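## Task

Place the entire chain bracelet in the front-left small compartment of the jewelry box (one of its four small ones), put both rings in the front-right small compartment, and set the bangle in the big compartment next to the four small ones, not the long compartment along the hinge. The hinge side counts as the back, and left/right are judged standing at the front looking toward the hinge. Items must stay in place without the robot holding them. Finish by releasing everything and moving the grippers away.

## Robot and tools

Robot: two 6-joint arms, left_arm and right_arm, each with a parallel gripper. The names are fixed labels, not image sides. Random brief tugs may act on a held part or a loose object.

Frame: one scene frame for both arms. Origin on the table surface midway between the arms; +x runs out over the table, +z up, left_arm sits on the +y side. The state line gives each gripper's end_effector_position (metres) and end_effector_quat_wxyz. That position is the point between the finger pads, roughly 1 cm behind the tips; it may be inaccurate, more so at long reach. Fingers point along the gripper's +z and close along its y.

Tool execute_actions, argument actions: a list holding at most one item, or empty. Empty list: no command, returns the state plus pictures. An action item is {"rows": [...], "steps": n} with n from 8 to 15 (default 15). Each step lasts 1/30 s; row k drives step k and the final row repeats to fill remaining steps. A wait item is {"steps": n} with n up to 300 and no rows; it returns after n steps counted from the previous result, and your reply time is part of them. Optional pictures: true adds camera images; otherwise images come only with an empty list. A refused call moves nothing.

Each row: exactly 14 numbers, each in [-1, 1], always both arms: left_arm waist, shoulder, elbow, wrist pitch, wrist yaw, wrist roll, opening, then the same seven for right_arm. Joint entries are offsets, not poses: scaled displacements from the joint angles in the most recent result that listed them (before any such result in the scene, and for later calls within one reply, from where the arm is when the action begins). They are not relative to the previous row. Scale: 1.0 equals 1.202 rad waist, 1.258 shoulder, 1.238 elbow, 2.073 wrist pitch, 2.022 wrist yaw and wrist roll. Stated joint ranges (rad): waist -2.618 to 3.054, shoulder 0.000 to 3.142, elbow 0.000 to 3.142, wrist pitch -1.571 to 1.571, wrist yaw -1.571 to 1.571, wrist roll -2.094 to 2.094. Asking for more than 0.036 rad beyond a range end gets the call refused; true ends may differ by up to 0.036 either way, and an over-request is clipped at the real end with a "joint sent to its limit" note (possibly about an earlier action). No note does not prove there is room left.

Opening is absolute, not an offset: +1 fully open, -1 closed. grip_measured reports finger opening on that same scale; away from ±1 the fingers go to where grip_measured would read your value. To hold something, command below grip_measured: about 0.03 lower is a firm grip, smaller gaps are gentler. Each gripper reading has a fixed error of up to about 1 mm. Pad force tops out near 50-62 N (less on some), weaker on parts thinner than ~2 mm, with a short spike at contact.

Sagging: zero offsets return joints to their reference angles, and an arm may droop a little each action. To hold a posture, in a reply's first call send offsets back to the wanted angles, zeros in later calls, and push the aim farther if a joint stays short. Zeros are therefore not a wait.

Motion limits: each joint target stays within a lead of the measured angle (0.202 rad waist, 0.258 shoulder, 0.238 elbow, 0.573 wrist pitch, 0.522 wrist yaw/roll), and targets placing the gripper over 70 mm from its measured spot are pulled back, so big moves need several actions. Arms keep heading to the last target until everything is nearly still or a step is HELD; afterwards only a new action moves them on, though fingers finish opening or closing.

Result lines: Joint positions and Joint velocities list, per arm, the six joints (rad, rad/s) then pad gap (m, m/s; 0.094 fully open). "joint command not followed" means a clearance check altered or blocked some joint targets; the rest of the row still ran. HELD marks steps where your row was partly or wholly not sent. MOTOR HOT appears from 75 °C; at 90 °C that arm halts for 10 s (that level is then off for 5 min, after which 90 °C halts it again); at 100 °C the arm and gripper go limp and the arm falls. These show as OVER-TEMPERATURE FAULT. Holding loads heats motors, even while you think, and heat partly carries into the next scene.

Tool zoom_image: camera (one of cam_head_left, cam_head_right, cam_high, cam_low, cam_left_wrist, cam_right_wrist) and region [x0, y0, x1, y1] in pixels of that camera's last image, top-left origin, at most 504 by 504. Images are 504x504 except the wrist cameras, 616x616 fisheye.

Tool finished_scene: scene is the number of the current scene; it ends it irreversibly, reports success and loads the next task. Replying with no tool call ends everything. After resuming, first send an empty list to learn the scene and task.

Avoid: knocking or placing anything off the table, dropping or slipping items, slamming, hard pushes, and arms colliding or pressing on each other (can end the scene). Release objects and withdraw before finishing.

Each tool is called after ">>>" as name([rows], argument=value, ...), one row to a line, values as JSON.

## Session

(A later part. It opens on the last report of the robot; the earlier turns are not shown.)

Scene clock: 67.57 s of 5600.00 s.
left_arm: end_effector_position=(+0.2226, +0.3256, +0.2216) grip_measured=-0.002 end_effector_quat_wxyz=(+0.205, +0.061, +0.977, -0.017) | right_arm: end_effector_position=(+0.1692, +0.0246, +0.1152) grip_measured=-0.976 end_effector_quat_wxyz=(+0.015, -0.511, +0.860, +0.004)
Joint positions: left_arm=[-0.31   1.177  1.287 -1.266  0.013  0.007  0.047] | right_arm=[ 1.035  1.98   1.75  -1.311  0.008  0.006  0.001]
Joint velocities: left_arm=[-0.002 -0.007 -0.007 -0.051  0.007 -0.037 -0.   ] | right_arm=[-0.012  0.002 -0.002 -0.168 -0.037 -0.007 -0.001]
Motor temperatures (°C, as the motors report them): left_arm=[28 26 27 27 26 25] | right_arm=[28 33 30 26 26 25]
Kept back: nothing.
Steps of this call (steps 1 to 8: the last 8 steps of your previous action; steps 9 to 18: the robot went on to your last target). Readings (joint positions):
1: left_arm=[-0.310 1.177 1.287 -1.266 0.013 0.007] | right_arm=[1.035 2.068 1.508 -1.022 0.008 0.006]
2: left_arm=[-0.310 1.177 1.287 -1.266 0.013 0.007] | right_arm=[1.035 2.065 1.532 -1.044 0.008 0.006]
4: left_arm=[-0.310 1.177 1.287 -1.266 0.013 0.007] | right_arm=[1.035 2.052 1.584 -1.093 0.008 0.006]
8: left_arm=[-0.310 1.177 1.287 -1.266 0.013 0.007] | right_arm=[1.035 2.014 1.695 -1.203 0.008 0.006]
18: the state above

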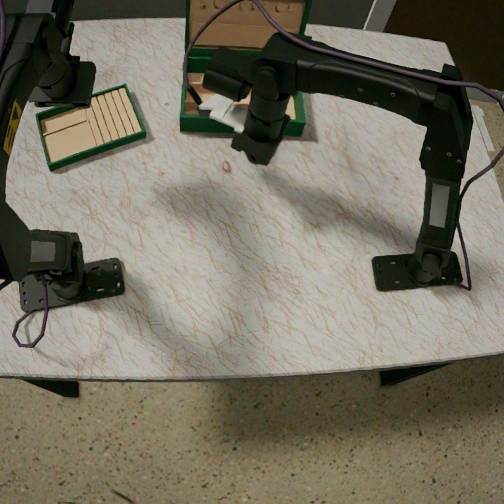

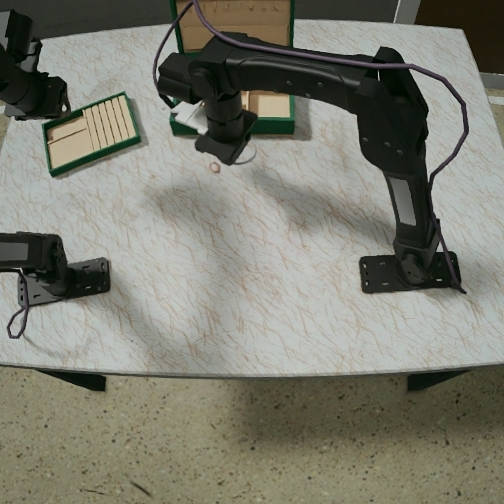

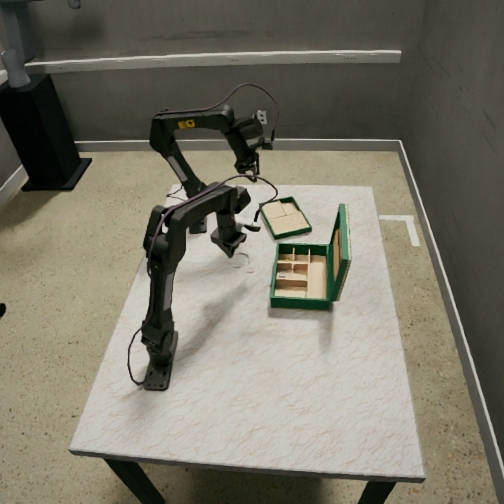

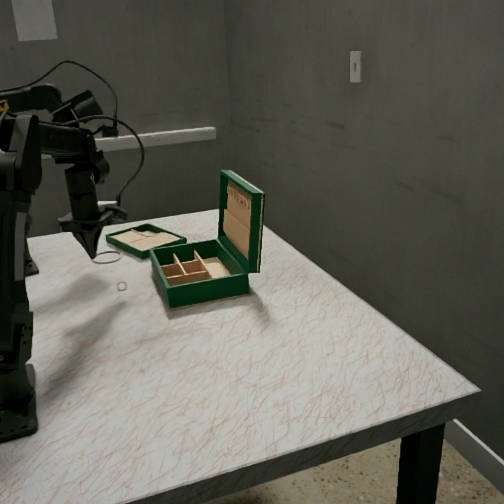

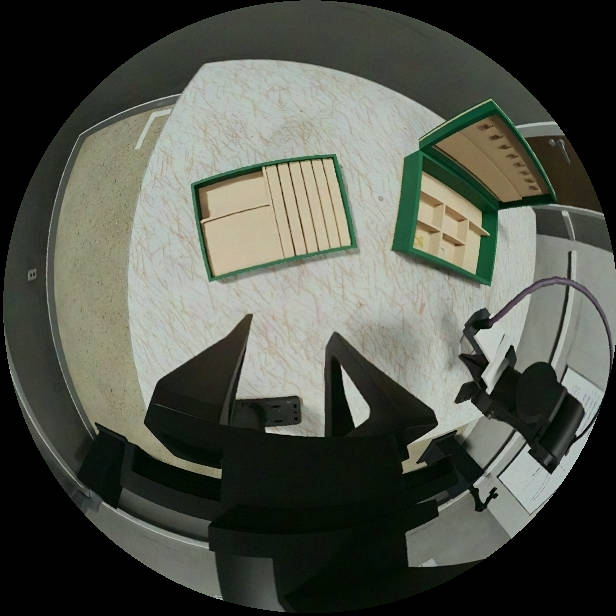

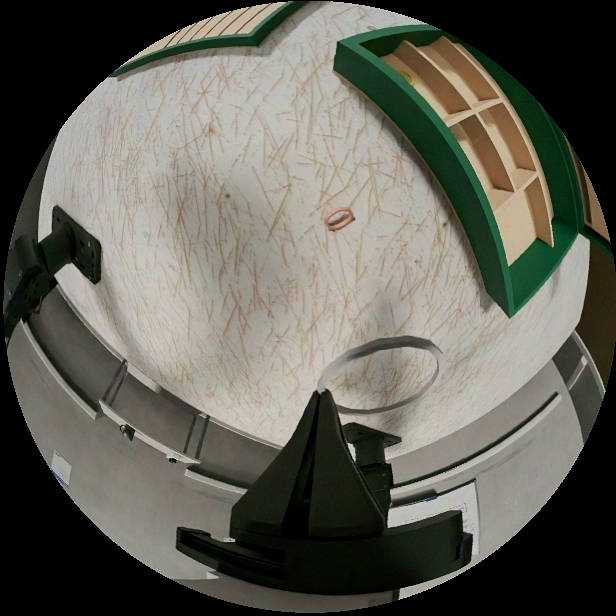

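>>> execute_actions([
  {"rows":[[0,0,0,0,0,0,0,-0.01,0.005,0.03,0.004,0,0,-0.99],[0,0,0,0,0,0,0,-0.025,0.015,0.045,0.008,0,0,-0.99],[0,0,0,0,0,0,0,-0.045,0.027,0.06,0.013,0,0,-0.99],[0,0,0,0,0,0,0,-0.067,0.04,0.075,0.018,0,0,-0.99],[0,0,0,0,0,0,0,-0.09,0.053,0.09,0.022,0,0,-0.99],[0,0,0,0,0,0,0,-0.113,0.066,0.105,0.027,0,0,-0.99],[0,0,0,0,0,0,0,-0.136,0.079,0.12,0.031,0,0,-0.99],[0,0,0,0,0,0,0,-0.159,0.092,0.135,0.036,0,0,-0.99],[0,0,0,0,0,0,0,-0.182,0.105,0.15,0.04,0,0,-0.99],[0,0,0,0,0,0,0,-0.205,0.118,0.165,0.045,0,0,-0.99],[0,0,0,0,0,0,0,-0.228,0.131,0.18,0.049,0,0,-0.99],[0,0,0,0,0,0,0,-0.25,0.144,0.195,0.054,0,0,-0.99],[0,0,0,0,0,0,0,-0.27,0.156,0.208,0.058,0,0,-0.99],[0,0,0,0,0,0,0,-0.285,0.167,0.22,0.062,0,0,-0.99],[0,0,0,0,0,0,0,-0.295,0.175,0.228,0.066,0,0,-0.99]]},
])

>>> execute_actions([
  {"steps":18},
])

>>> execute_actions([
  {"rows":[[0,0,0,0,0,0,0,0,0.01,0.01,0.004,0,0,-0.99],[0,0,0,0,0,0,0,0,0.02,0.01,0.008,0,0,-0.99],[0,0,0,0,0,0,0,0,0.03,0.01,0.012,0,0,-0.99],[0,0,0,0,0,0,0,0,0.04,0.01,0.016,0,0,-0.99]]},
])

>>> execute_actions([
  {"steps":12},
], pictures=true)

Scene clock: 69.07 s of 5600.00 s.
left_arm: end_effector_position=(+0.2226, +0.3256, +0.2216) grip_measured=-0.002 end_effector_quat_wxyz=(+0.205, +0.061, +0.977, -0.017) | right_arm: end_effector_position=(+0.2113, +0.0298, +0.1170) grip_measured=-0.976 end_effector_quat_wxyz=(+0.034, -0.472, +0.881, +0.018)
Joint positions: left_arm=[-0.31   1.177  1.287 -1.266  0.013  0.007  0.047] | right_arm=[ 0.947  2.041  1.844 -1.296  0.     0.006  0.001]
Joint velocities: left_arm=[-0.002  0.002 -0.007 -0.037  0.051 -0.022 -0.   ] | right_arm=[-0.823  0.452  0.554  0.3    0.007 -0.081  0.   ]
Motor temperatures (°C, as the motors report them): left_arm=[28 26 27 27 26 25] | right_arm=[28 33 30 26 26 25]
Steps of this call (steps 1 to 30: the robot went on to your last target; steps 31 to 38: nothing new was sent; steps 39 to 45: the first 7 steps of this action). Readings (joint positions):
39: left_arm=[-0.310 1.177 1.287 -1.266 0.013 0.007] | right_arm=[1.035 1.980 1.750 -1.323 0.008 0.006]
40: left_arm=[-0.310 1.177 1.287 -1.266 0.013 0.007] | right_arm=[1.033 1.982 1.755 -1.324 0.008 0.006]
42: left_arm=[-0.310 1.177 1.287 -1.266 0.013 0.007] | right_arm=[1.016 1.999 1.784 -1.320 0.004 0.006]
45: the state above

Scene clock: 69.67 s of 5600.00 s.
left_arm: end_effector_position=(+0.2226, +0.3256, +0.2216) grip_measured=-0.002 end_effector_quat_wxyz=(+0.205, +0.061, +0.977, -0.017) | right_arm: end_effector_position=(+0.3430, -0.0050, +0.0950) grip_measured=-0.976 end_effector_quat_wxyz=(+0.084, -0.346, +0.934, +0.026)
Joint positions: left_arm=[-0.31   1.177  1.287 -1.266  0.013  0.007  0.047] | right_arm=[ 0.673  2.205  1.998 -1.189  0.01   0.006  0.001]
Joint velocities: left_arm=[ 0.012  0.007  0.007  0.007 -0.022 -0.022 -0.001] | right_arm=[ 0.051 -0.012 -0.002  0.037 -0.037 -0.007  0.   ]
Motor temperatures (°C, as the motors report them): left_arm=[28 26 27 27 26 25] | right_arm=[28 33 30 26 26 25]
Kept back: nothing.
Steps of this call (steps 1 to 8: the last 8 steps of your previous action; steps 9 to 18: the robot went on to your last target). Readings (joint positions):
1: left_arm=[-0.310 1.177 1.287 -1.266 0.013 0.007] | right_arm=[0.916 2.058 1.863 -1.285 0.000 0.006]
2: left_arm=[-0.310 1.177 1.287 -1.266 0.013 0.007] | right_arm=[0.884 2.076 1.882 -1.275 0.000 0.006]
4: left_arm=[-0.310 1.177 1.287 -1.266 0.013 0.007] | right_arm=[0.819 2.111 1.918 -1.254 0.000 0.006]
8: left_arm=[-0.310 1.177 1.287 -1.266 0.013 0.007] | right_arm=[0.705 2.179 1.983 -1.215 0.002 0.006]
18: the state above

Scene clock: 69.90 s of 5600.00 s.
left_arm: end_effector_position=(+0.2226, +0.3256, +0.2216) grip_measured=-0.002 end_effector_quat_wxyz=(+0.205, +0.061, +0.977, -0.017) | right_arm: end_effector_position=(+0.3444, -0.0033, +0.0786) grip_measured=-0.976 end_effector_quat_wxyz=(+0.073, -0.347, +0.935, +0.022)
Joint positions: left_arm=[-0.31   1.177  1.287 -1.266  0.013  0.007  0.047] | right_arm=[ 0.674  2.242  1.998 -1.175  0.01   0.006  0.001]
Joint velocities: left_arm=[-0.002  0.002 -0.007 -0.007 -0.037  0.051 -0.   ] | right_arm=[-0.002  0.256  0.017  0.066 -0.007  0.037  0.   ]
Motor temperatures (°C, as the motors report them): left_arm=[28 26 27 27 26 25] | right_arm=[28 33 30 26 26 25]
Steps of this call (steps 1 to 7: the first 7 steps of this action). Readings (joint positions):
1: left_arm=[-0.310 1.177 1.287 -1.266 0.013 0.007] | right_arm=[0.674 2.205 1.998 -1.189 0.010 0.006]
2: left_arm=[-0.310 1.177 1.287 -1.266 0.013 0.007] | right_arm=[0.674 2.206 1.998 -1.188 0.010 0.006]
4: left_arm=[-0.310 1.177 1.287 -1.266 0.013 0.007] | right_arm=[0.674 2.216 1.998 -1.183 0.010 0.006]
7: the state above

Scene clock: 70.30 s of 5600.00 s.
left_arm: end_effector_position=(+0.2226, +0.3256, +0.2216) grip_measured=-0.002 end_effector_quat_wxyz=(+0.205, +0.061, +0.977, -0.017) | right_arm: end_effector_position=(+0.3447, -0.0031, +0.0696) grip_measured=-0.976 end_effector_quat_wxyz=(+0.066, -0.347, +0.935, +0.019)
Joint positions: left_arm=[-0.31   1.177  1.287 -1.266  0.013  0.007  0.047] | right_arm=[ 0.674  2.262  1.998 -1.17   0.01   0.006  0.001]
Joint velocities: left_arm=[ 0.012  0.002  0.012 -0.022  0.007  0.066 -0.001] | right_arm=[ 0.007 -0.002 -0.007 -0.066 -0.007 -0.081 -0.   ]
Motor temperatures (°C, as the motors report them): left_arm=[28 26 27 27 26 25] | right_arm=[28 33 30 26 26 25]
Kept back: nothing.
Steps of this call (steps 1 to 8: the last 8 steps of your previous action; steps 9 to 12: the robot went on to your last target). Readings (joint positions):
1: left_arm=[-0.310 1.177 1.287 -1.266 0.013 0.007] | right_arm=[0.674 2.250 1.998 -1.174 0.010 0.006]
2: left_arm=[-0.310 1.177 1.287 -1.266 0.013 0.007] | right_arm=[0.674 2.256 1.998 -1.173 0.010 0.006]
4: left_arm=[-0.310 1.177 1.287 -1.266 0.013 0.007] | right_arm=[0.674 2.262 1.998 -1.173 0.010 0.006]
8: left_arm=[-0.310 1.177 1.287 -1.266 0.013 0.007] | right_arm=[0.674 2.262 1.998 -1.171 0.010 0.006]
12: the state above

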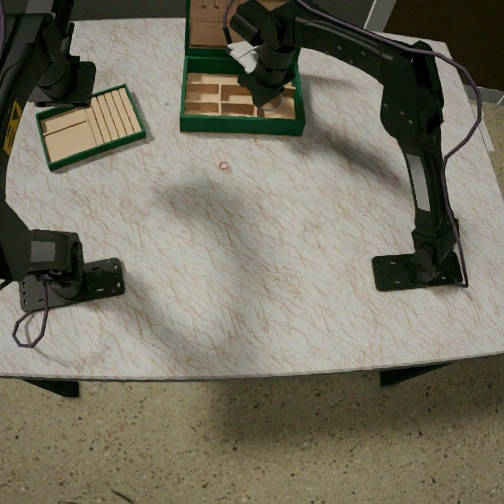

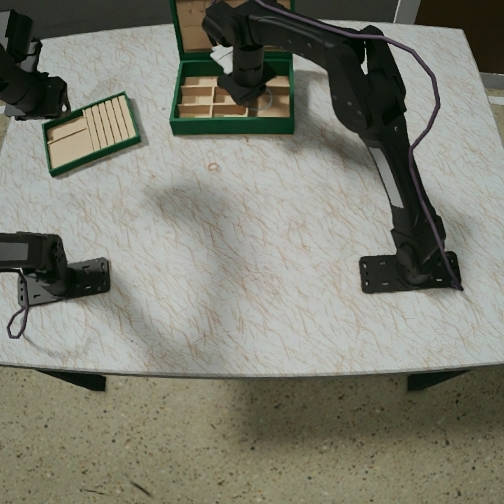

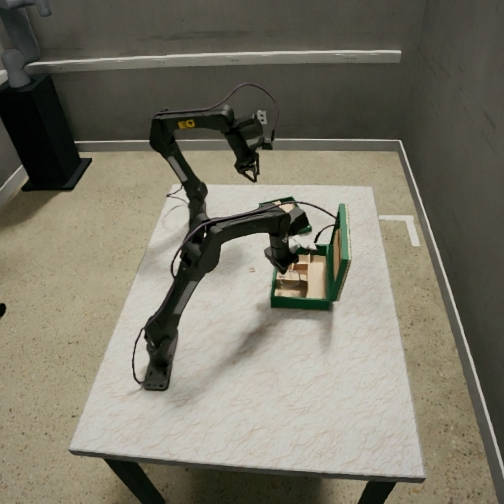

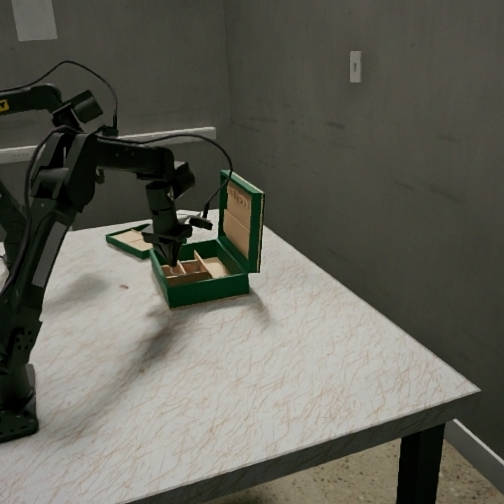

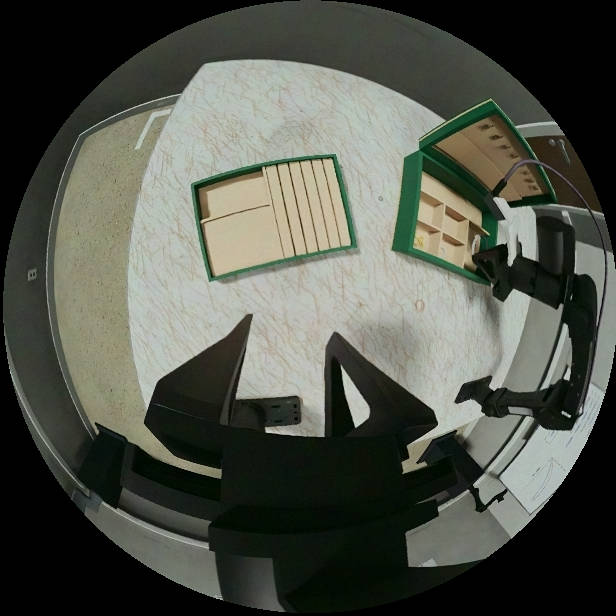

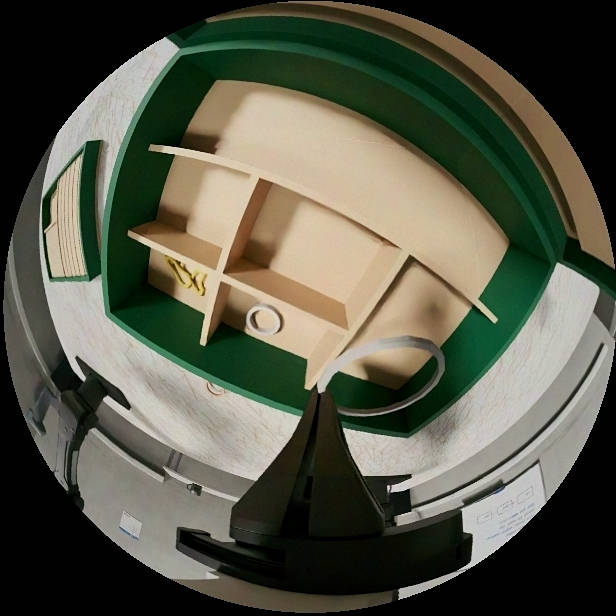

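>>> zoom_image(camera="cam_head_right", region=[200, 60, 320, 140])

>>> zoom_image(camera="cam_high", region=[250, 230, 350, 320])

Region (200, 60, 320, 140) of cam_head_right's 504x504 image, scaled by 4.200, with more detail than that image has.

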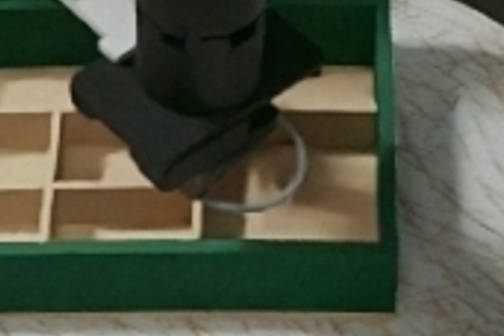

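Region (250, 230, 350, 320) of cam_high's 504x504 image, scaled by 5.040, with more detail than that image has; it fills the top 454 rows of this view, and the rest is white.

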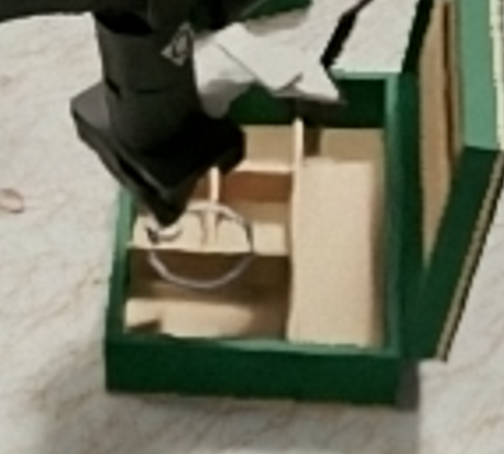

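>>> execute_actions([
  {"rows":[[0,0,0,0,0,0,0,-0.015,0,0.01,0,0,0,-0.99],[0,0,0,0,0,0,0,-0.025,0,0.01,0,0,0,-0.99],[0,0,0,0,0,0,0,-0.035,0,0.01,0,0,0,-0.99],[0,0,0,0,0,0,0,-0.04,0,0.01,0,0,0,-0.99],[0,0,0,0,0,0,0,-0.04,0,0.01,0,0,0,-0.99],[0,0,0,0,0,0,0,-0.04,0,0.01,0,0,0,-0.99],[0,0,0,0,0,0,0,-0.04,0.01,0.01,0,0,0,-0.99],[0,0,0,0,0,0,0,-0.04,0.02,0.01,0,0,0,-0.99],[0,0,0,0,0,0,0,-0.04,0.03,0.01,0,0,0,-0.99],[0,0,0,0,0,0,0,-0.04,0.04,0.01,0,0,0,-0.99]]},
])

>>> execute_actions([
  {"steps":16},
], pictures=true)

Scene clock: 71.27 s of 5600.00 s.
left_arm: end_effector_position=(+0.2226, +0.3256, +0.2216) grip_measured=-0.002 end_effector_quat_wxyz=(+0.205, +0.061, +0.977, -0.017) | right_arm: end_effector_position=(+0.3559, -0.0162, +0.0696) grip_measured=-0.976 end_effector_quat_wxyz=(+0.066, -0.330, +0.942, +0.019)
Joint positions: left_arm=[-0.31   1.177  1.287 -1.266  0.013  0.007  0.047] | right_arm=[ 0.637  2.262  1.998 -1.169  0.009  0.006  0.001]
Joint velocities: left_arm=[-0.012 -0.012 -0.007 -0.022 -0.007 -0.022 -0.   ] | right_arm=[-0.198 -0.007 -0.002  0.007 -0.051  0.007 -0.   ]
Motor temperatures (°C, as the motors report them): left_arm=[28 26 27 27 26 25] | right_arm=[28 33 30 26 26 25]
Steps of this call (steps 1 to 22: the robot went on to your last target; steps 23 to 29: the first 7 steps of this action). Readings (joint positions):
23: left_arm=[-0.310 1.177 1.287 -1.266 0.013 0.007] | right_arm=[0.673 2.262 1.998 -1.169 0.010 0.006]
24: left_arm=[-0.310 1.177 1.287 -1.266 0.013 0.007] | right_arm=[0.671 2.262 1.998 -1.169 0.010 0.006]
26: left_arm=[-0.310 1.177 1.287 -1.266 0.013 0.007] | right_arm=[0.661 2.262 1.998 -1.169 0.009 0.006]
29: the state above

Scene clock: 71.80 s of 5600.00 s.
left_arm: end_effector_position=(+0.2226, +0.3256, +0.2216) grip_measured=-0.002 end_effector_quat_wxyz=(+0.205, +0.061, +0.977, -0.017) | right_arm: end_effector_position=(+0.3570, -0.0234, +0.0436) grip_measured=-0.976 end_effector_quat_wxyz=(+0.039, -0.324, +0.945, +0.009)
Joint positions: left_arm=[-0.31   1.177  1.287 -1.266  0.013  0.007  0.047] | right_arm=[ 0.624  2.32   1.998 -1.169  0.009  0.006  0.001]
Joint velocities: left_arm=[ 0.002  0.002  0.007  0.095 -0.007 -0.022  0.001] | right_arm=[ 0.002 -0.002 -0.007 -0.037 -0.051 -0.037  0.001]
Motor temperatures (°C, as the motors report them): left_arm=[28 26 27 27 26 25] | right_arm=[28 33 30 26 26 25]
Kept back: nothing.
Steps of this call (steps 1 to 8: the last 8 steps of your previous action; steps 9 to 16: the robot went on to your last target). Readings (joint positions):
1: left_arm=[-0.310 1.177 1.287 -1.266 0.013 0.007] | right_arm=[0.631 2.264 1.998 -1.169 0.009 0.006]
2: left_arm=[-0.310 1.177 1.287 -1.266 0.013 0.007] | right_arm=[0.627 2.267 1.998 -1.169 0.009 0.006]
4: left_arm=[-0.310 1.177 1.287 -1.266 0.013 0.007] | right_arm=[0.624 2.281 1.998 -1.169 0.009 0.006]
8: left_arm=[-0.310 1.177 1.287 -1.266 0.013 0.007] | right_arm=[0.624 2.314 1.998 -1.169 0.009 0.006]
16: the state above

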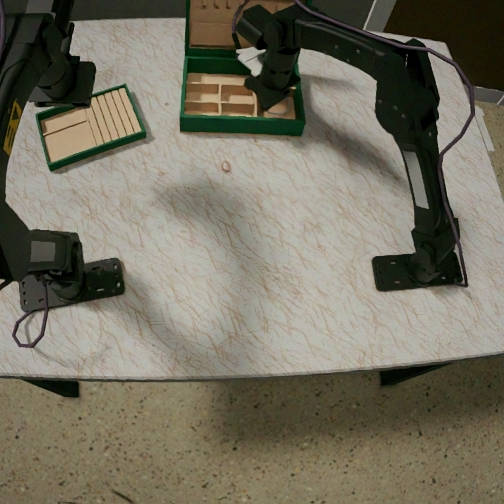

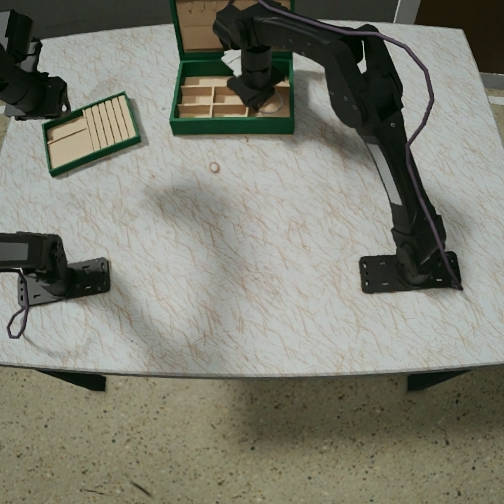

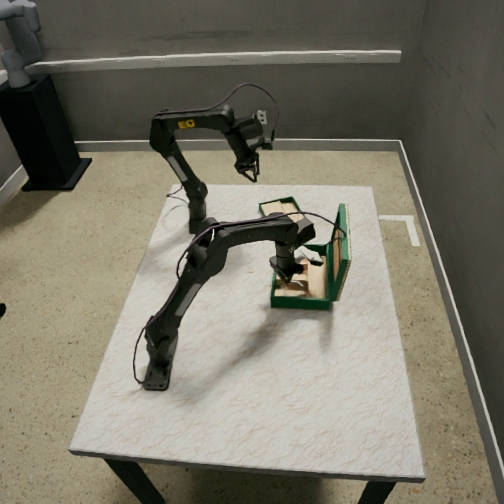

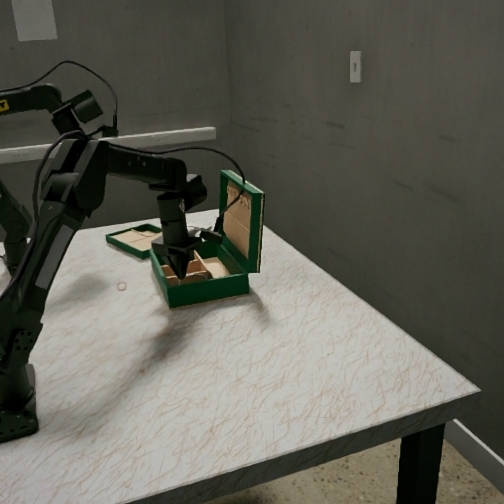

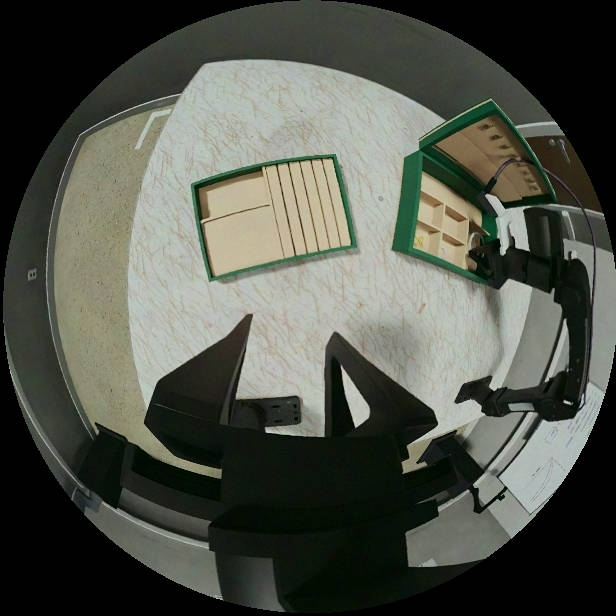

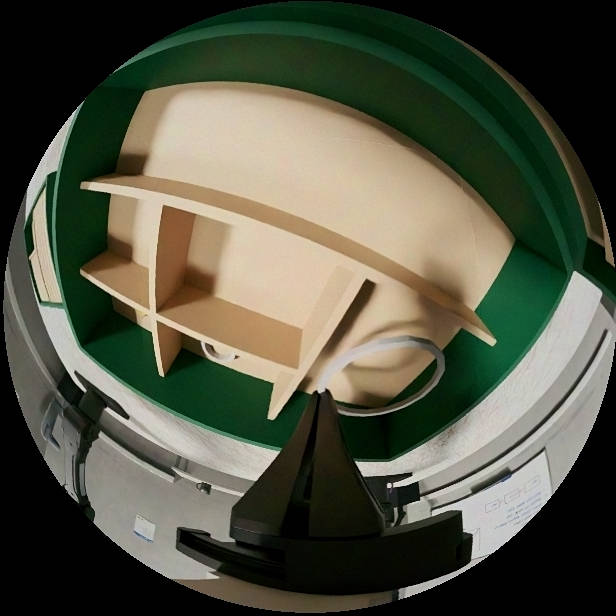

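>>> execute_actions([
  {"rows":[[0,0,0,0,0,0,0,0,0.01,0.01,0,0,0,-0.99],[0,0,0,0,0,0,0,0,0.018,0.01,0,0,0,-0.99],[0,0,0,0,0,0,0,0,0.024,0.01,0,0,0,-0.99],[0,0,0,0,0,0,0,0,0.024,0.01,0,0,0,-0.99],[0,0,0,0,0,0,0,0,0.024,0.01,0,0,0,-0.99],[0,0,0,0,0,0,0,0,0.024,0.01,0,0,0,-0.99],[0,0,0,0,0,0,0,0,0.024,0.01,0,0,0,-0.99],[0,0,0,0,0,0,0,0,0.024,0.01,0,0,0,-0.99],[0,0,0,0,0,0,0,0,0.024,0.01,0,0,0,-0.99],[0,0,0,0,0,0,0,0,0.024,0.01,0,0,0,-0.9],[0,0,0,0,0,0,0,0,0.024,0.01,0,0,0,-0.8]]},
])

>>> execute_actions([
  {"rows":[[0,0,0,0,0,0,0,0,-0.02,0,0,0,0,-0.8],[0,0,0,0,0,0,0,0,-0.04,0,0,0,0,-0.8],[0,0,0,0,0,0,0,0,-0.06,0,0,0,0,-0.8],[0,0,0,0,0,0,0,0,-0.09,0,-0.01,0,0,-0.8],[0,0,0,0,0,0,0,0,-0.12,0,-0.02,0,0,-0.8],[0,0,0,0,0,0,0,0,-0.15,0,-0.03,0,0,-0.8],[0,0,0,0,0,0,0,0,-0.19,-0.03,-0.04,0,0,-0.8],[0,0,0,0,0,0,0,0,-0.23,-0.06,-0.05,0,0,-0.8],[0,0,0,0,0,0,0,0,-0.27,-0.1,-0.06,0,0,-0.8],[0,0,0,0,0,0,0,0,-0.31,-0.14,-0.07,0,0,-0.8],[0,0,0,0,0,0,0,-0.03,-0.36,-0.18,-0.08,0,0,-0.8],[0,0,0,0,0,0,0,-0.06,-0.41,-0.23,-0.09,0,0,-0.8],[0,0,0,0,0,0,0,-0.1,-0.46,-0.28,-0.1,0,0,-0.8],[0,0,0,0,0,0,0,-0.2,-0.51,-0.33,-0.1,0,0,-0.8],[0,0,0,0,0,0,0,-0.6,-0.6,-0.4,-0.1,0,0,-0.8]]},
])

>>> execute_actions([
  {"steps":22},
])

>>> execute_actions([
  {"rows":[[-0.07,0,0,0,0,0,0,0,0,0,0,0,0,-0.8],[-0.14,0,0,0,0,0,0,0,0,0,0,0,0,-0.8],[-0.21,0.03,0,0,0,0,0,0,0,0,0,0,0,-0.8],[-0.28,0.06,0.01,0,0,0,0,0,0,0,0,0,0,-0.8],[-0.35,0.1,0.02,0,0,0,0,0,0,0,0,0,0,-0.8],[-0.42,0.15,0.04,0,0,0,0,0,0,0,0,0,0,-0.8],[-0.49,0.2,0.06,0,0,0,0,0,0,0,0,0,0,-0.8],[-0.56,0.26,0.08,0,0,0,0,0,0,0,0,0,0,-0.8],[-0.61,0.32,0.1,0.01,0,0,0,0,0,0,0,0,0,-0.8],[-0.64,0.38,0.12,0.02,0,0,0,0,0,0,0,0,0,-0.8],[-0.64,0.44,0.14,0.03,0,0,0,0,0,0,0,0,0,-0.8],[-0.64,0.5,0.16,0.04,0,0,0,0,0,0,0,0,0,-0.8],[-0.64,0.56,0.18,0.05,0,0,0,0,0,0,0,0,0,-0.8],[-0.64,0.62,0.2,0.065,0,0,0,0,0,0,0,0,0,-0.8],[-0.64,0.665,0.22,0.08,0,0,0,0,0,0,0,0,0,-0.8]]},
])

>>> execute_actions([
  {"steps":25},
], pictures=true)

Scene clock: 73.57 s of 5600.00 s.
left_arm: end_effector_position=(+0.2226, +0.3256, +0.2216) grip_measured=-0.002 end_effector_quat_wxyz=(+0.205, +0.061, +0.977, -0.017) | right_arm: end_effector_position=(+0.3555, -0.0245, +0.0333) grip_measured=-0.976 end_effector_quat_wxyz=(+0.028, -0.324, +0.946, +0.005)
Joint positions: left_arm=[-0.31   1.177  1.287 -1.266  0.013  0.007  0.047] | right_arm=[ 0.624  2.343  1.998 -1.169  0.009  0.006  0.001]
Joint velocities: left_arm=[-0.022 -0.002 -0.017 -0.022 -0.007 -0.007  0.   ] | right_arm=[-0.007  0.139  0.002 -0.022  0.007  0.081  0.   ]
Motor temperatures (°C, as the motors report them): left_arm=[28 26 27 27 26 25] | right_arm=[28 34 30 26 26 25]
Steps of this call (steps 1 to 15: the robot went on to your last target; steps 16 to 46: nothing new was sent; steps 47 to 53: the first 7 steps of this action). Readings (joint positions):
47: left_arm=[-0.310 1.177 1.287 -1.266 0.013 0.007] | right_arm=[0.624 2.320 1.998 -1.169 0.009 0.006]
48: left_arm=[-0.310 1.177 1.287 -1.266 0.013 0.007] | right_arm=[0.624 2.322 1.998 -1.169 0.009 0.006]
50: left_arm=[-0.310 1.177 1.287 -1.266 0.013 0.007] | right_arm=[0.624 2.328 1.998 -1.169 0.009 0.006]
53: the state above

Scene clock: 74.07 s of 5600.00 s.
left_arm: end_effector_position=(+0.2226, +0.3256, +0.2216) grip_measured=-0.002 end_effector_quat_wxyz=(+0.205, +0.061, +0.977, -0.017) | right_arm: end_effector_position=(+0.3534, -0.0263, +0.0719) grip_measured=-0.803 end_effector_quat_wxyz=(+0.056, -0.324, +0.944, +0.015)
Joint positions: left_arm=[-0.31   1.177  1.287 -1.266  0.013  0.007  0.047] | right_arm=[ 0.624  2.247  1.984 -1.191  0.009  0.006  0.009]
Joint velocities: left_arm=[ 0.002  0.007 -0.002 -0.037  0.007 -0.037  0.001] | right_arm=[-0.007 -1.214 -0.364 -0.183  0.007 -0.051 -0.002]
Motor temperatures (°C, as the motors report them): left_arm=[28 26 27 27 26 25] | right_arm=[28 34 30 26 26 25]
Steps of this call (steps 1 to 8: the last 8 steps of your previous action; steps 9 to 15: the first 7 steps of this action, its rows measured from where the robot was after step 8). Readings (joint positions):
8: left_arm=[-0.310 1.177 1.287 -1.266 0.013 0.007] | right_arm=[0.624 2.351 1.998 -1.169 0.009 0.006]
9: left_arm=[-0.310 1.177 1.287 -1.266 0.013 0.007] | right_arm=[0.624 2.351 1.998 -1.169 0.009 0.006]
10: left_arm=[-0.310 1.177 1.287 -1.266 0.013 0.007] | right_arm=[0.624 2.349 1.998 -1.169 0.009 0.006]
12: left_arm=[-0.310 1.177 1.287 -1.266 0.013 0.007] | right_arm=[0.624 2.331 1.998 -1.172 0.009 0.006]
15: the state above

Scene clock: 74.80 s of 5600.00 s.
left_arm: end_effector_position=(+0.2226, +0.3256, +0.2216) grip_measured=-0.002 end_effector_quat_wxyz=(+0.205, +0.061, +0.977, -0.017) | right_arm: end_effector_position=(+0.2928, -0.3376, +0.1739) grip_measured=-0.803 end_effector_quat_wxyz=(+0.058, +0.038, +0.998, -0.012)
Joint positions: left_arm=[-0.31   1.177  1.287 -1.266  0.013  0.007  0.047] | right_arm=[-0.11   1.604  1.516 -1.365  0.021  0.007  0.009]
Joint velocities: left_arm=[-0.012 -0.012  0.002 -0.022  0.022 -0.022 -0.001] | right_arm=[ 0.144 -0.012 -0.002 -0.11   0.022 -0.022 -0.001]
Motor temperatures (°C, as the motors report them): left_arm=[28 26 27 27 26 25] | right_arm=[28 34 30 26 26 25]
Kept back: nothing.
Steps of this call (steps 1 to 8: the last 8 steps of your previous action; steps 9 to 22: the robot went on to your last target). Readings (joint positions):
1: left_arm=[-0.310 1.177 1.287 -1.266 0.013 0.007] | right_arm=[0.624 2.199 1.966 -1.198 0.009 0.006]
2: left_arm=[-0.310 1.177 1.287 -1.266 0.013 0.007] | right_arm=[0.624 2.142 1.939 -1.206 0.009 0.006]
4: left_arm=[-0.310 1.177 1.287 -1.266 0.013 0.007] | right_arm=[0.622 2.014 1.868 -1.231 0.009 0.006]
8: left_arm=[-0.310 1.177 1.287 -1.266 0.013 0.007] | right_arm=[0.525 1.760 1.688 -1.289 -0.004 0.005]
22: the state above

Scene clock: 75.03 s of 5600.00 s.
left_arm: end_effector_position=(+0.2043, +0.2213, +0.2023) grip_measured=-0.002 end_effector_quat_wxyz=(+0.155, +0.258, +0.953, -0.043) | right_arm: end_effector_position=(+0.2927, -0.3368, +0.1739) grip_measured=-0.803 end_effector_quat_wxyz=(+0.058, +0.037, +0.998, -0.012)
Joint positions: left_arm=[-0.717  1.298  1.318 -1.268  0.003  0.007  0.047] | right_arm=[-0.108  1.604  1.516 -1.366  0.021  0.007  0.009]
Joint velocities: left_arm=[-2.049  1.58   0.584 -0.022  0.095 -0.051  0.   ] | right_arm=[-0.002 -0.017  0.007  0.022 -0.037 -0.007 -0.002]
Motor temperatures (°C, as the motors report them): left_arm=[28 26 27 27 26 25] | right_arm=[28 34 30 26 26 25]
Steps of this call (steps 1 to 7: the first 7 steps of this action). Readings (joint positions):
1: left_arm=[-0.321 1.177 1.287 -1.266 0.008 0.007] | right_arm=[-0.108 1.604 1.516 -1.366 0.021 0.007]
2: left_arm=[-0.358 1.177 1.287 -1.266 0.003 0.007] | right_arm=[-0.108 1.604 1.516 -1.366 0.021 0.007]
4: left_arm=[-0.493 1.190 1.287 -1.264 0.001 0.007] | right_arm=[-0.108 1.604 1.516 -1.366 0.021 0.007]
7: the state above

Scene clock: 75.87 s of 5600.00 s.
left_arm: end_effector_position=(+0.2010, +0.0662, +0.0443) grip_measured=-0.002 end_effector_quat_wxyz=(-0.018, +0.434, +0.901, -0.001) | right_arm: end_effector_position=(+0.2927, -0.3368, +0.1739) grip_measured=-0.803 end_effector_quat_wxyz=(+0.058, +0.037, +0.998, -0.012)
Joint positions: left_arm=[-1.086  2.023  1.529 -1.108  0.016  0.007  0.047] | right_arm=[-0.108  1.604  1.516 -1.366  0.021  0.007  0.009]
Joint velocities: left_arm=[ 0.002  0.027  0.017 -0.007  0.007  0.022 -0.001] | right_arm=[-0.002 -0.017 -0.002 -0.007 -0.007 -0.037  0.   ]
Motor temperatures (°C, as the motors report them): left_arm=[28 26 27 27 26 25] | right_arm=[28 34 30 26 26 25]
Kept back: nothing.
Steps of this call (steps 1 to 8: the last 8 steps of your previous action; steps 9 to 25: the robot went on to your last target). Readings (joint positions):
1: left_arm=[-0.788 1.359 1.341 -1.266 0.004 0.007] | right_arm=[-0.108 1.604 1.516 -1.366 0.021 0.007]
2: left_arm=[-0.854 1.426 1.363 -1.259 0.005 0.007] | right_arm=[-0.108 1.604 1.516 -1.366 0.021 0.007]
4: left_arm=[-0.972 1.566 1.404 -1.237 0.006 0.007] | right_arm=[-0.108 1.604 1.516 -1.366 0.021 0.007]
8: left_arm=[-1.087 1.879 1.509 -1.174 0.016 0.007] | right_arm=[-0.108 1.604 1.516 -1.366 0.021 0.007]
25: the state above

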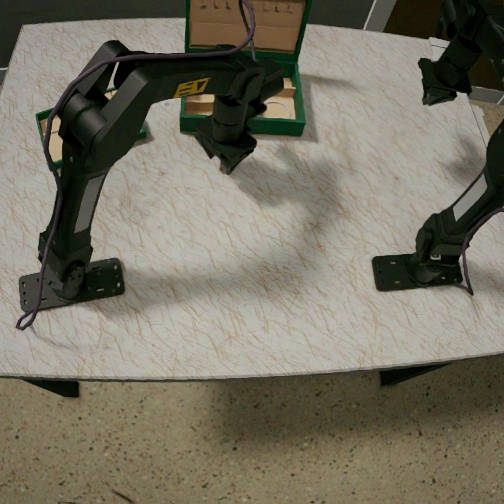

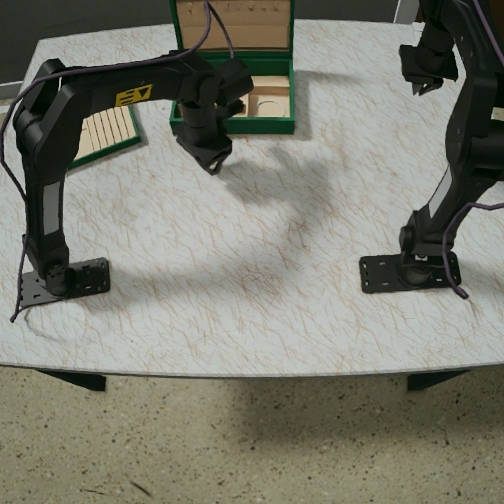

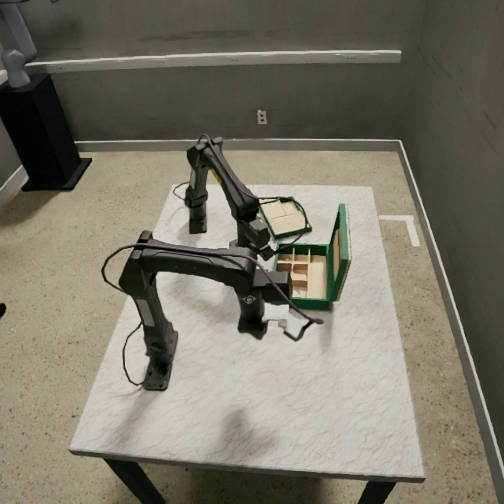

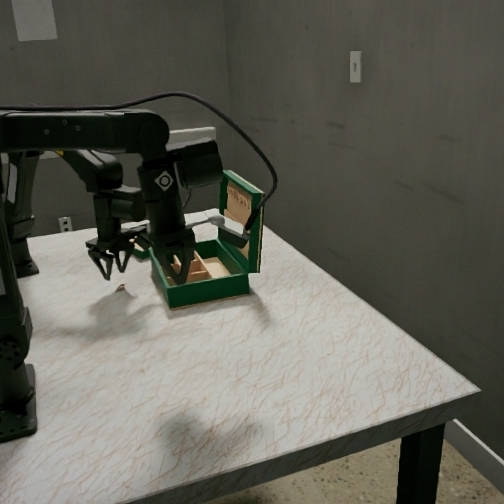

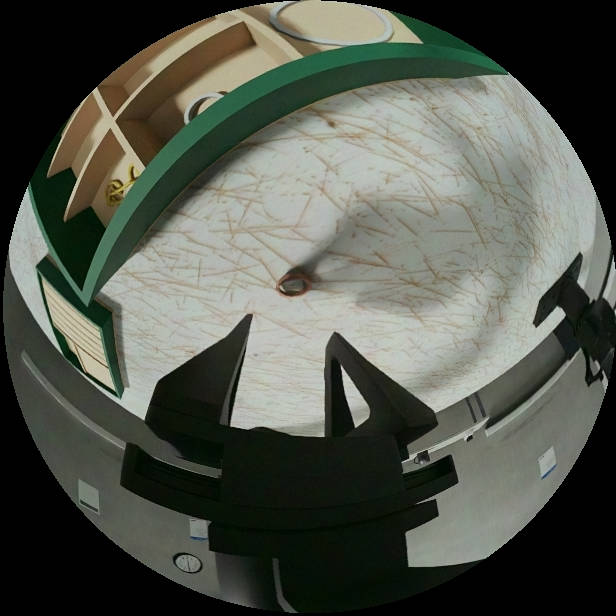

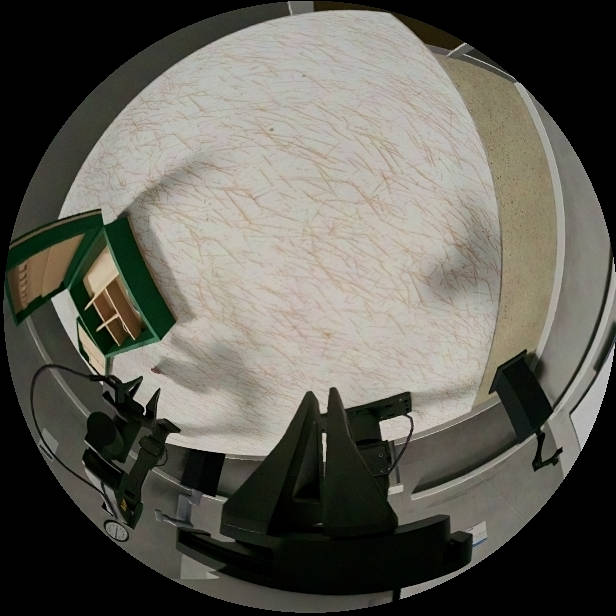

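>>> execute_actions([
  {"rows":[[0.012,0.004,-0.01,0.012,0,0,0,0,0,0,0,0,0,-0.8],[0.012,0.008,-0.02,0.024,0,0,0,0,0,0,0,0,0,-0.8],[0.012,0.013,-0.03,0.036,0,0,0,0,0,0,0,0,0,-0.8],[0.012,0.018,-0.04,0.046,0,0,0,0,0,0,0,0,0,-0.8],[0.012,0.022,-0.05,0.055,0,0,0,0,0,0,0,0,0,-0.8],[0.012,0.026,-0.056,0.062,0,0,0,0,0,0,0,0,0,-0.8]]},
])

>>> execute_actions([
  {"steps":16},
], pictures=true)

>>> zoom_image(camera="cam_left_wrist", region=[210, 250, 390, 390])

Scene clock: 76.93 s of 5600.00 s.
left_arm: end_effector_position=(+0.2073, +0.0626, +0.0336) grip_measured=-0.002 end_effector_quat_wxyz=(-0.002, +0.431, +0.902, -0.008) | right_arm: end_effector_position=(+0.2927, -0.3368, +0.1739) grip_measured=-0.803 end_effector_quat_wxyz=(+0.058, +0.037, +0.998, -0.012)
Joint positions: left_arm=[-1.079  2.028  1.492 -1.033  0.016  0.007  0.047] | right_arm=[-0.108  1.604  1.516 -1.366  0.021  0.007  0.009]
Joint velocities: left_arm=[-0.007  0.129 -0.217  0.256 -0.022  0.037 -0.001] | right_arm=[-0.007 -0.002  0.002 -0.11  -0.051 -0.022 -0.002]
Motor temperatures (°C, as the motors report them): left_arm=[28 26 28 27 26 25] | right_arm=[28 33 30 26 26 25]
Steps of this call (steps 1 to 25: the robot went on to your last target; steps 26 to 32: the first 7 steps of this action). Readings (joint positions):
26: left_arm=[-1.085 2.023 1.529 -1.107 0.016 0.007] | right_arm=[-0.108 1.604 1.516 -1.366 0.021 0.007]
27: left_arm=[-1.084 2.023 1.529 -1.102 0.016 0.007] | right_arm=[-0.108 1.604 1.516 -1.366 0.021 0.007]
29: left_arm=[-1.081 2.023 1.520 -1.076 0.016 0.007] | right_arm=[-0.108 1.604 1.516 -1.366 0.021 0.007]
32: the state above

Scene clock: 77.47 s of 5600.00 s.
left_arm: end_effector_position=(+0.2096, +0.0599, +0.0231) grip_measured=-0.002 end_effector_quat_wxyz=(+0.001, +0.431, +0.902, -0.010) | right_arm: end_effector_position=(+0.2927, -0.3368, +0.1739) grip_measured=-0.803 end_effector_quat_wxyz=(+0.058, +0.037, +0.998, -0.012)
Joint positions: left_arm=[-1.078  2.046  1.475 -0.99   0.016  0.007  0.047] | right_arm=[-0.108  1.604  1.516 -1.366  0.021  0.007  0.009]
Joint velocities: left_arm=[ 0.027  0.007 -0.027  0.022  0.066 -0.066  0.   ] | right_arm=[ 0.002  0.012 -0.017  0.022 -0.007  0.007  0.   ]
Motor temperatures (°C, as the motors report them): left_arm=[28 26 27 27 26 25] | right_arm=[28 33 30 26 26 25]
Kept back: nothing.
Steps of this call (steps 1 to 8: the last 8 steps of your previous action; steps 9 to 16: the robot went on to your last target). Readings (joint positions):
1: left_arm=[-1.078 2.033 1.486 -1.024 0.016 0.007] | right_arm=[-0.108 1.604 1.516 -1.366 0.021 0.007]
2: left_arm=[-1.078 2.038 1.481 -1.018 0.016 0.007] | right_arm=[-0.108 1.604 1.516 -1.366 0.021 0.007]
4: left_arm=[-1.078 2.044 1.476 -1.009 0.016 0.007] | right_arm=[-0.108 1.604 1.516 -1.366 0.021 0.007]
8: left_arm=[-1.078 2.046 1.475 -0.997 0.016 0.007] | right_arm=[-0.108 1.604 1.516 -1.366 0.021 0.007]
16: the state above

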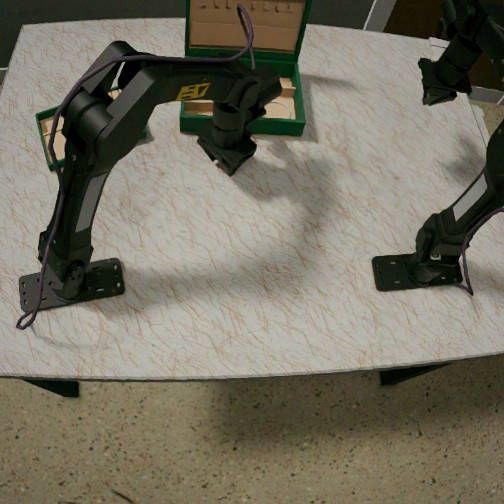

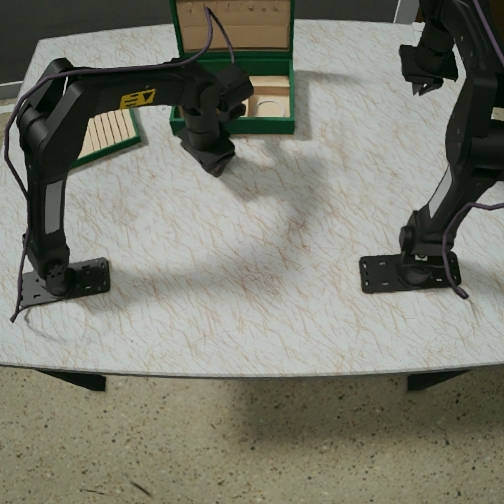

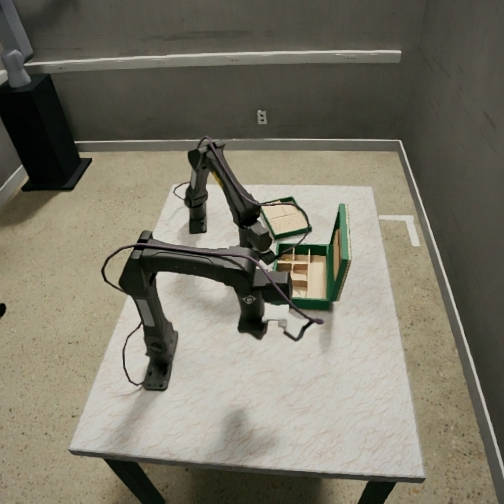

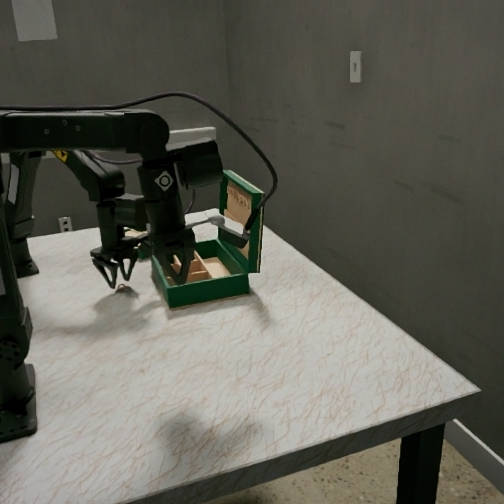

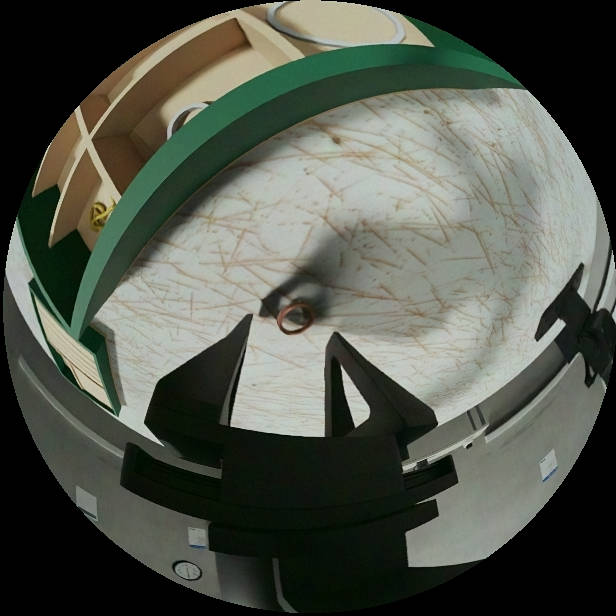

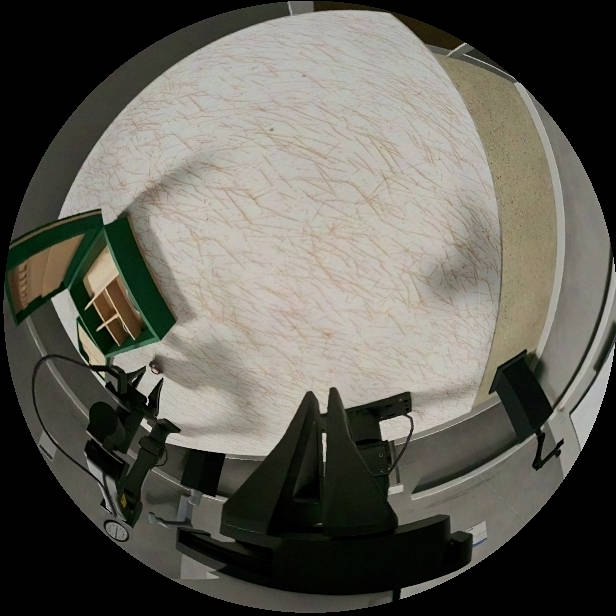

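Region (210, 250, 390, 390) of cam_left_wrist's 616x616 image, scaled by 2.800, with more detail than that image has.

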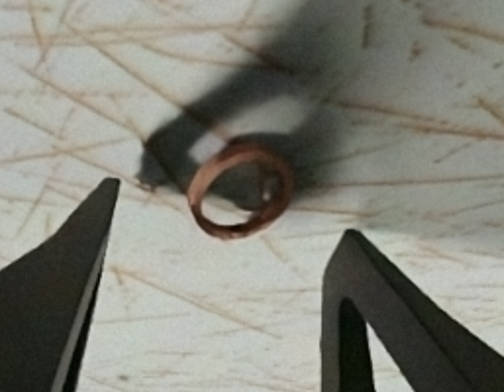

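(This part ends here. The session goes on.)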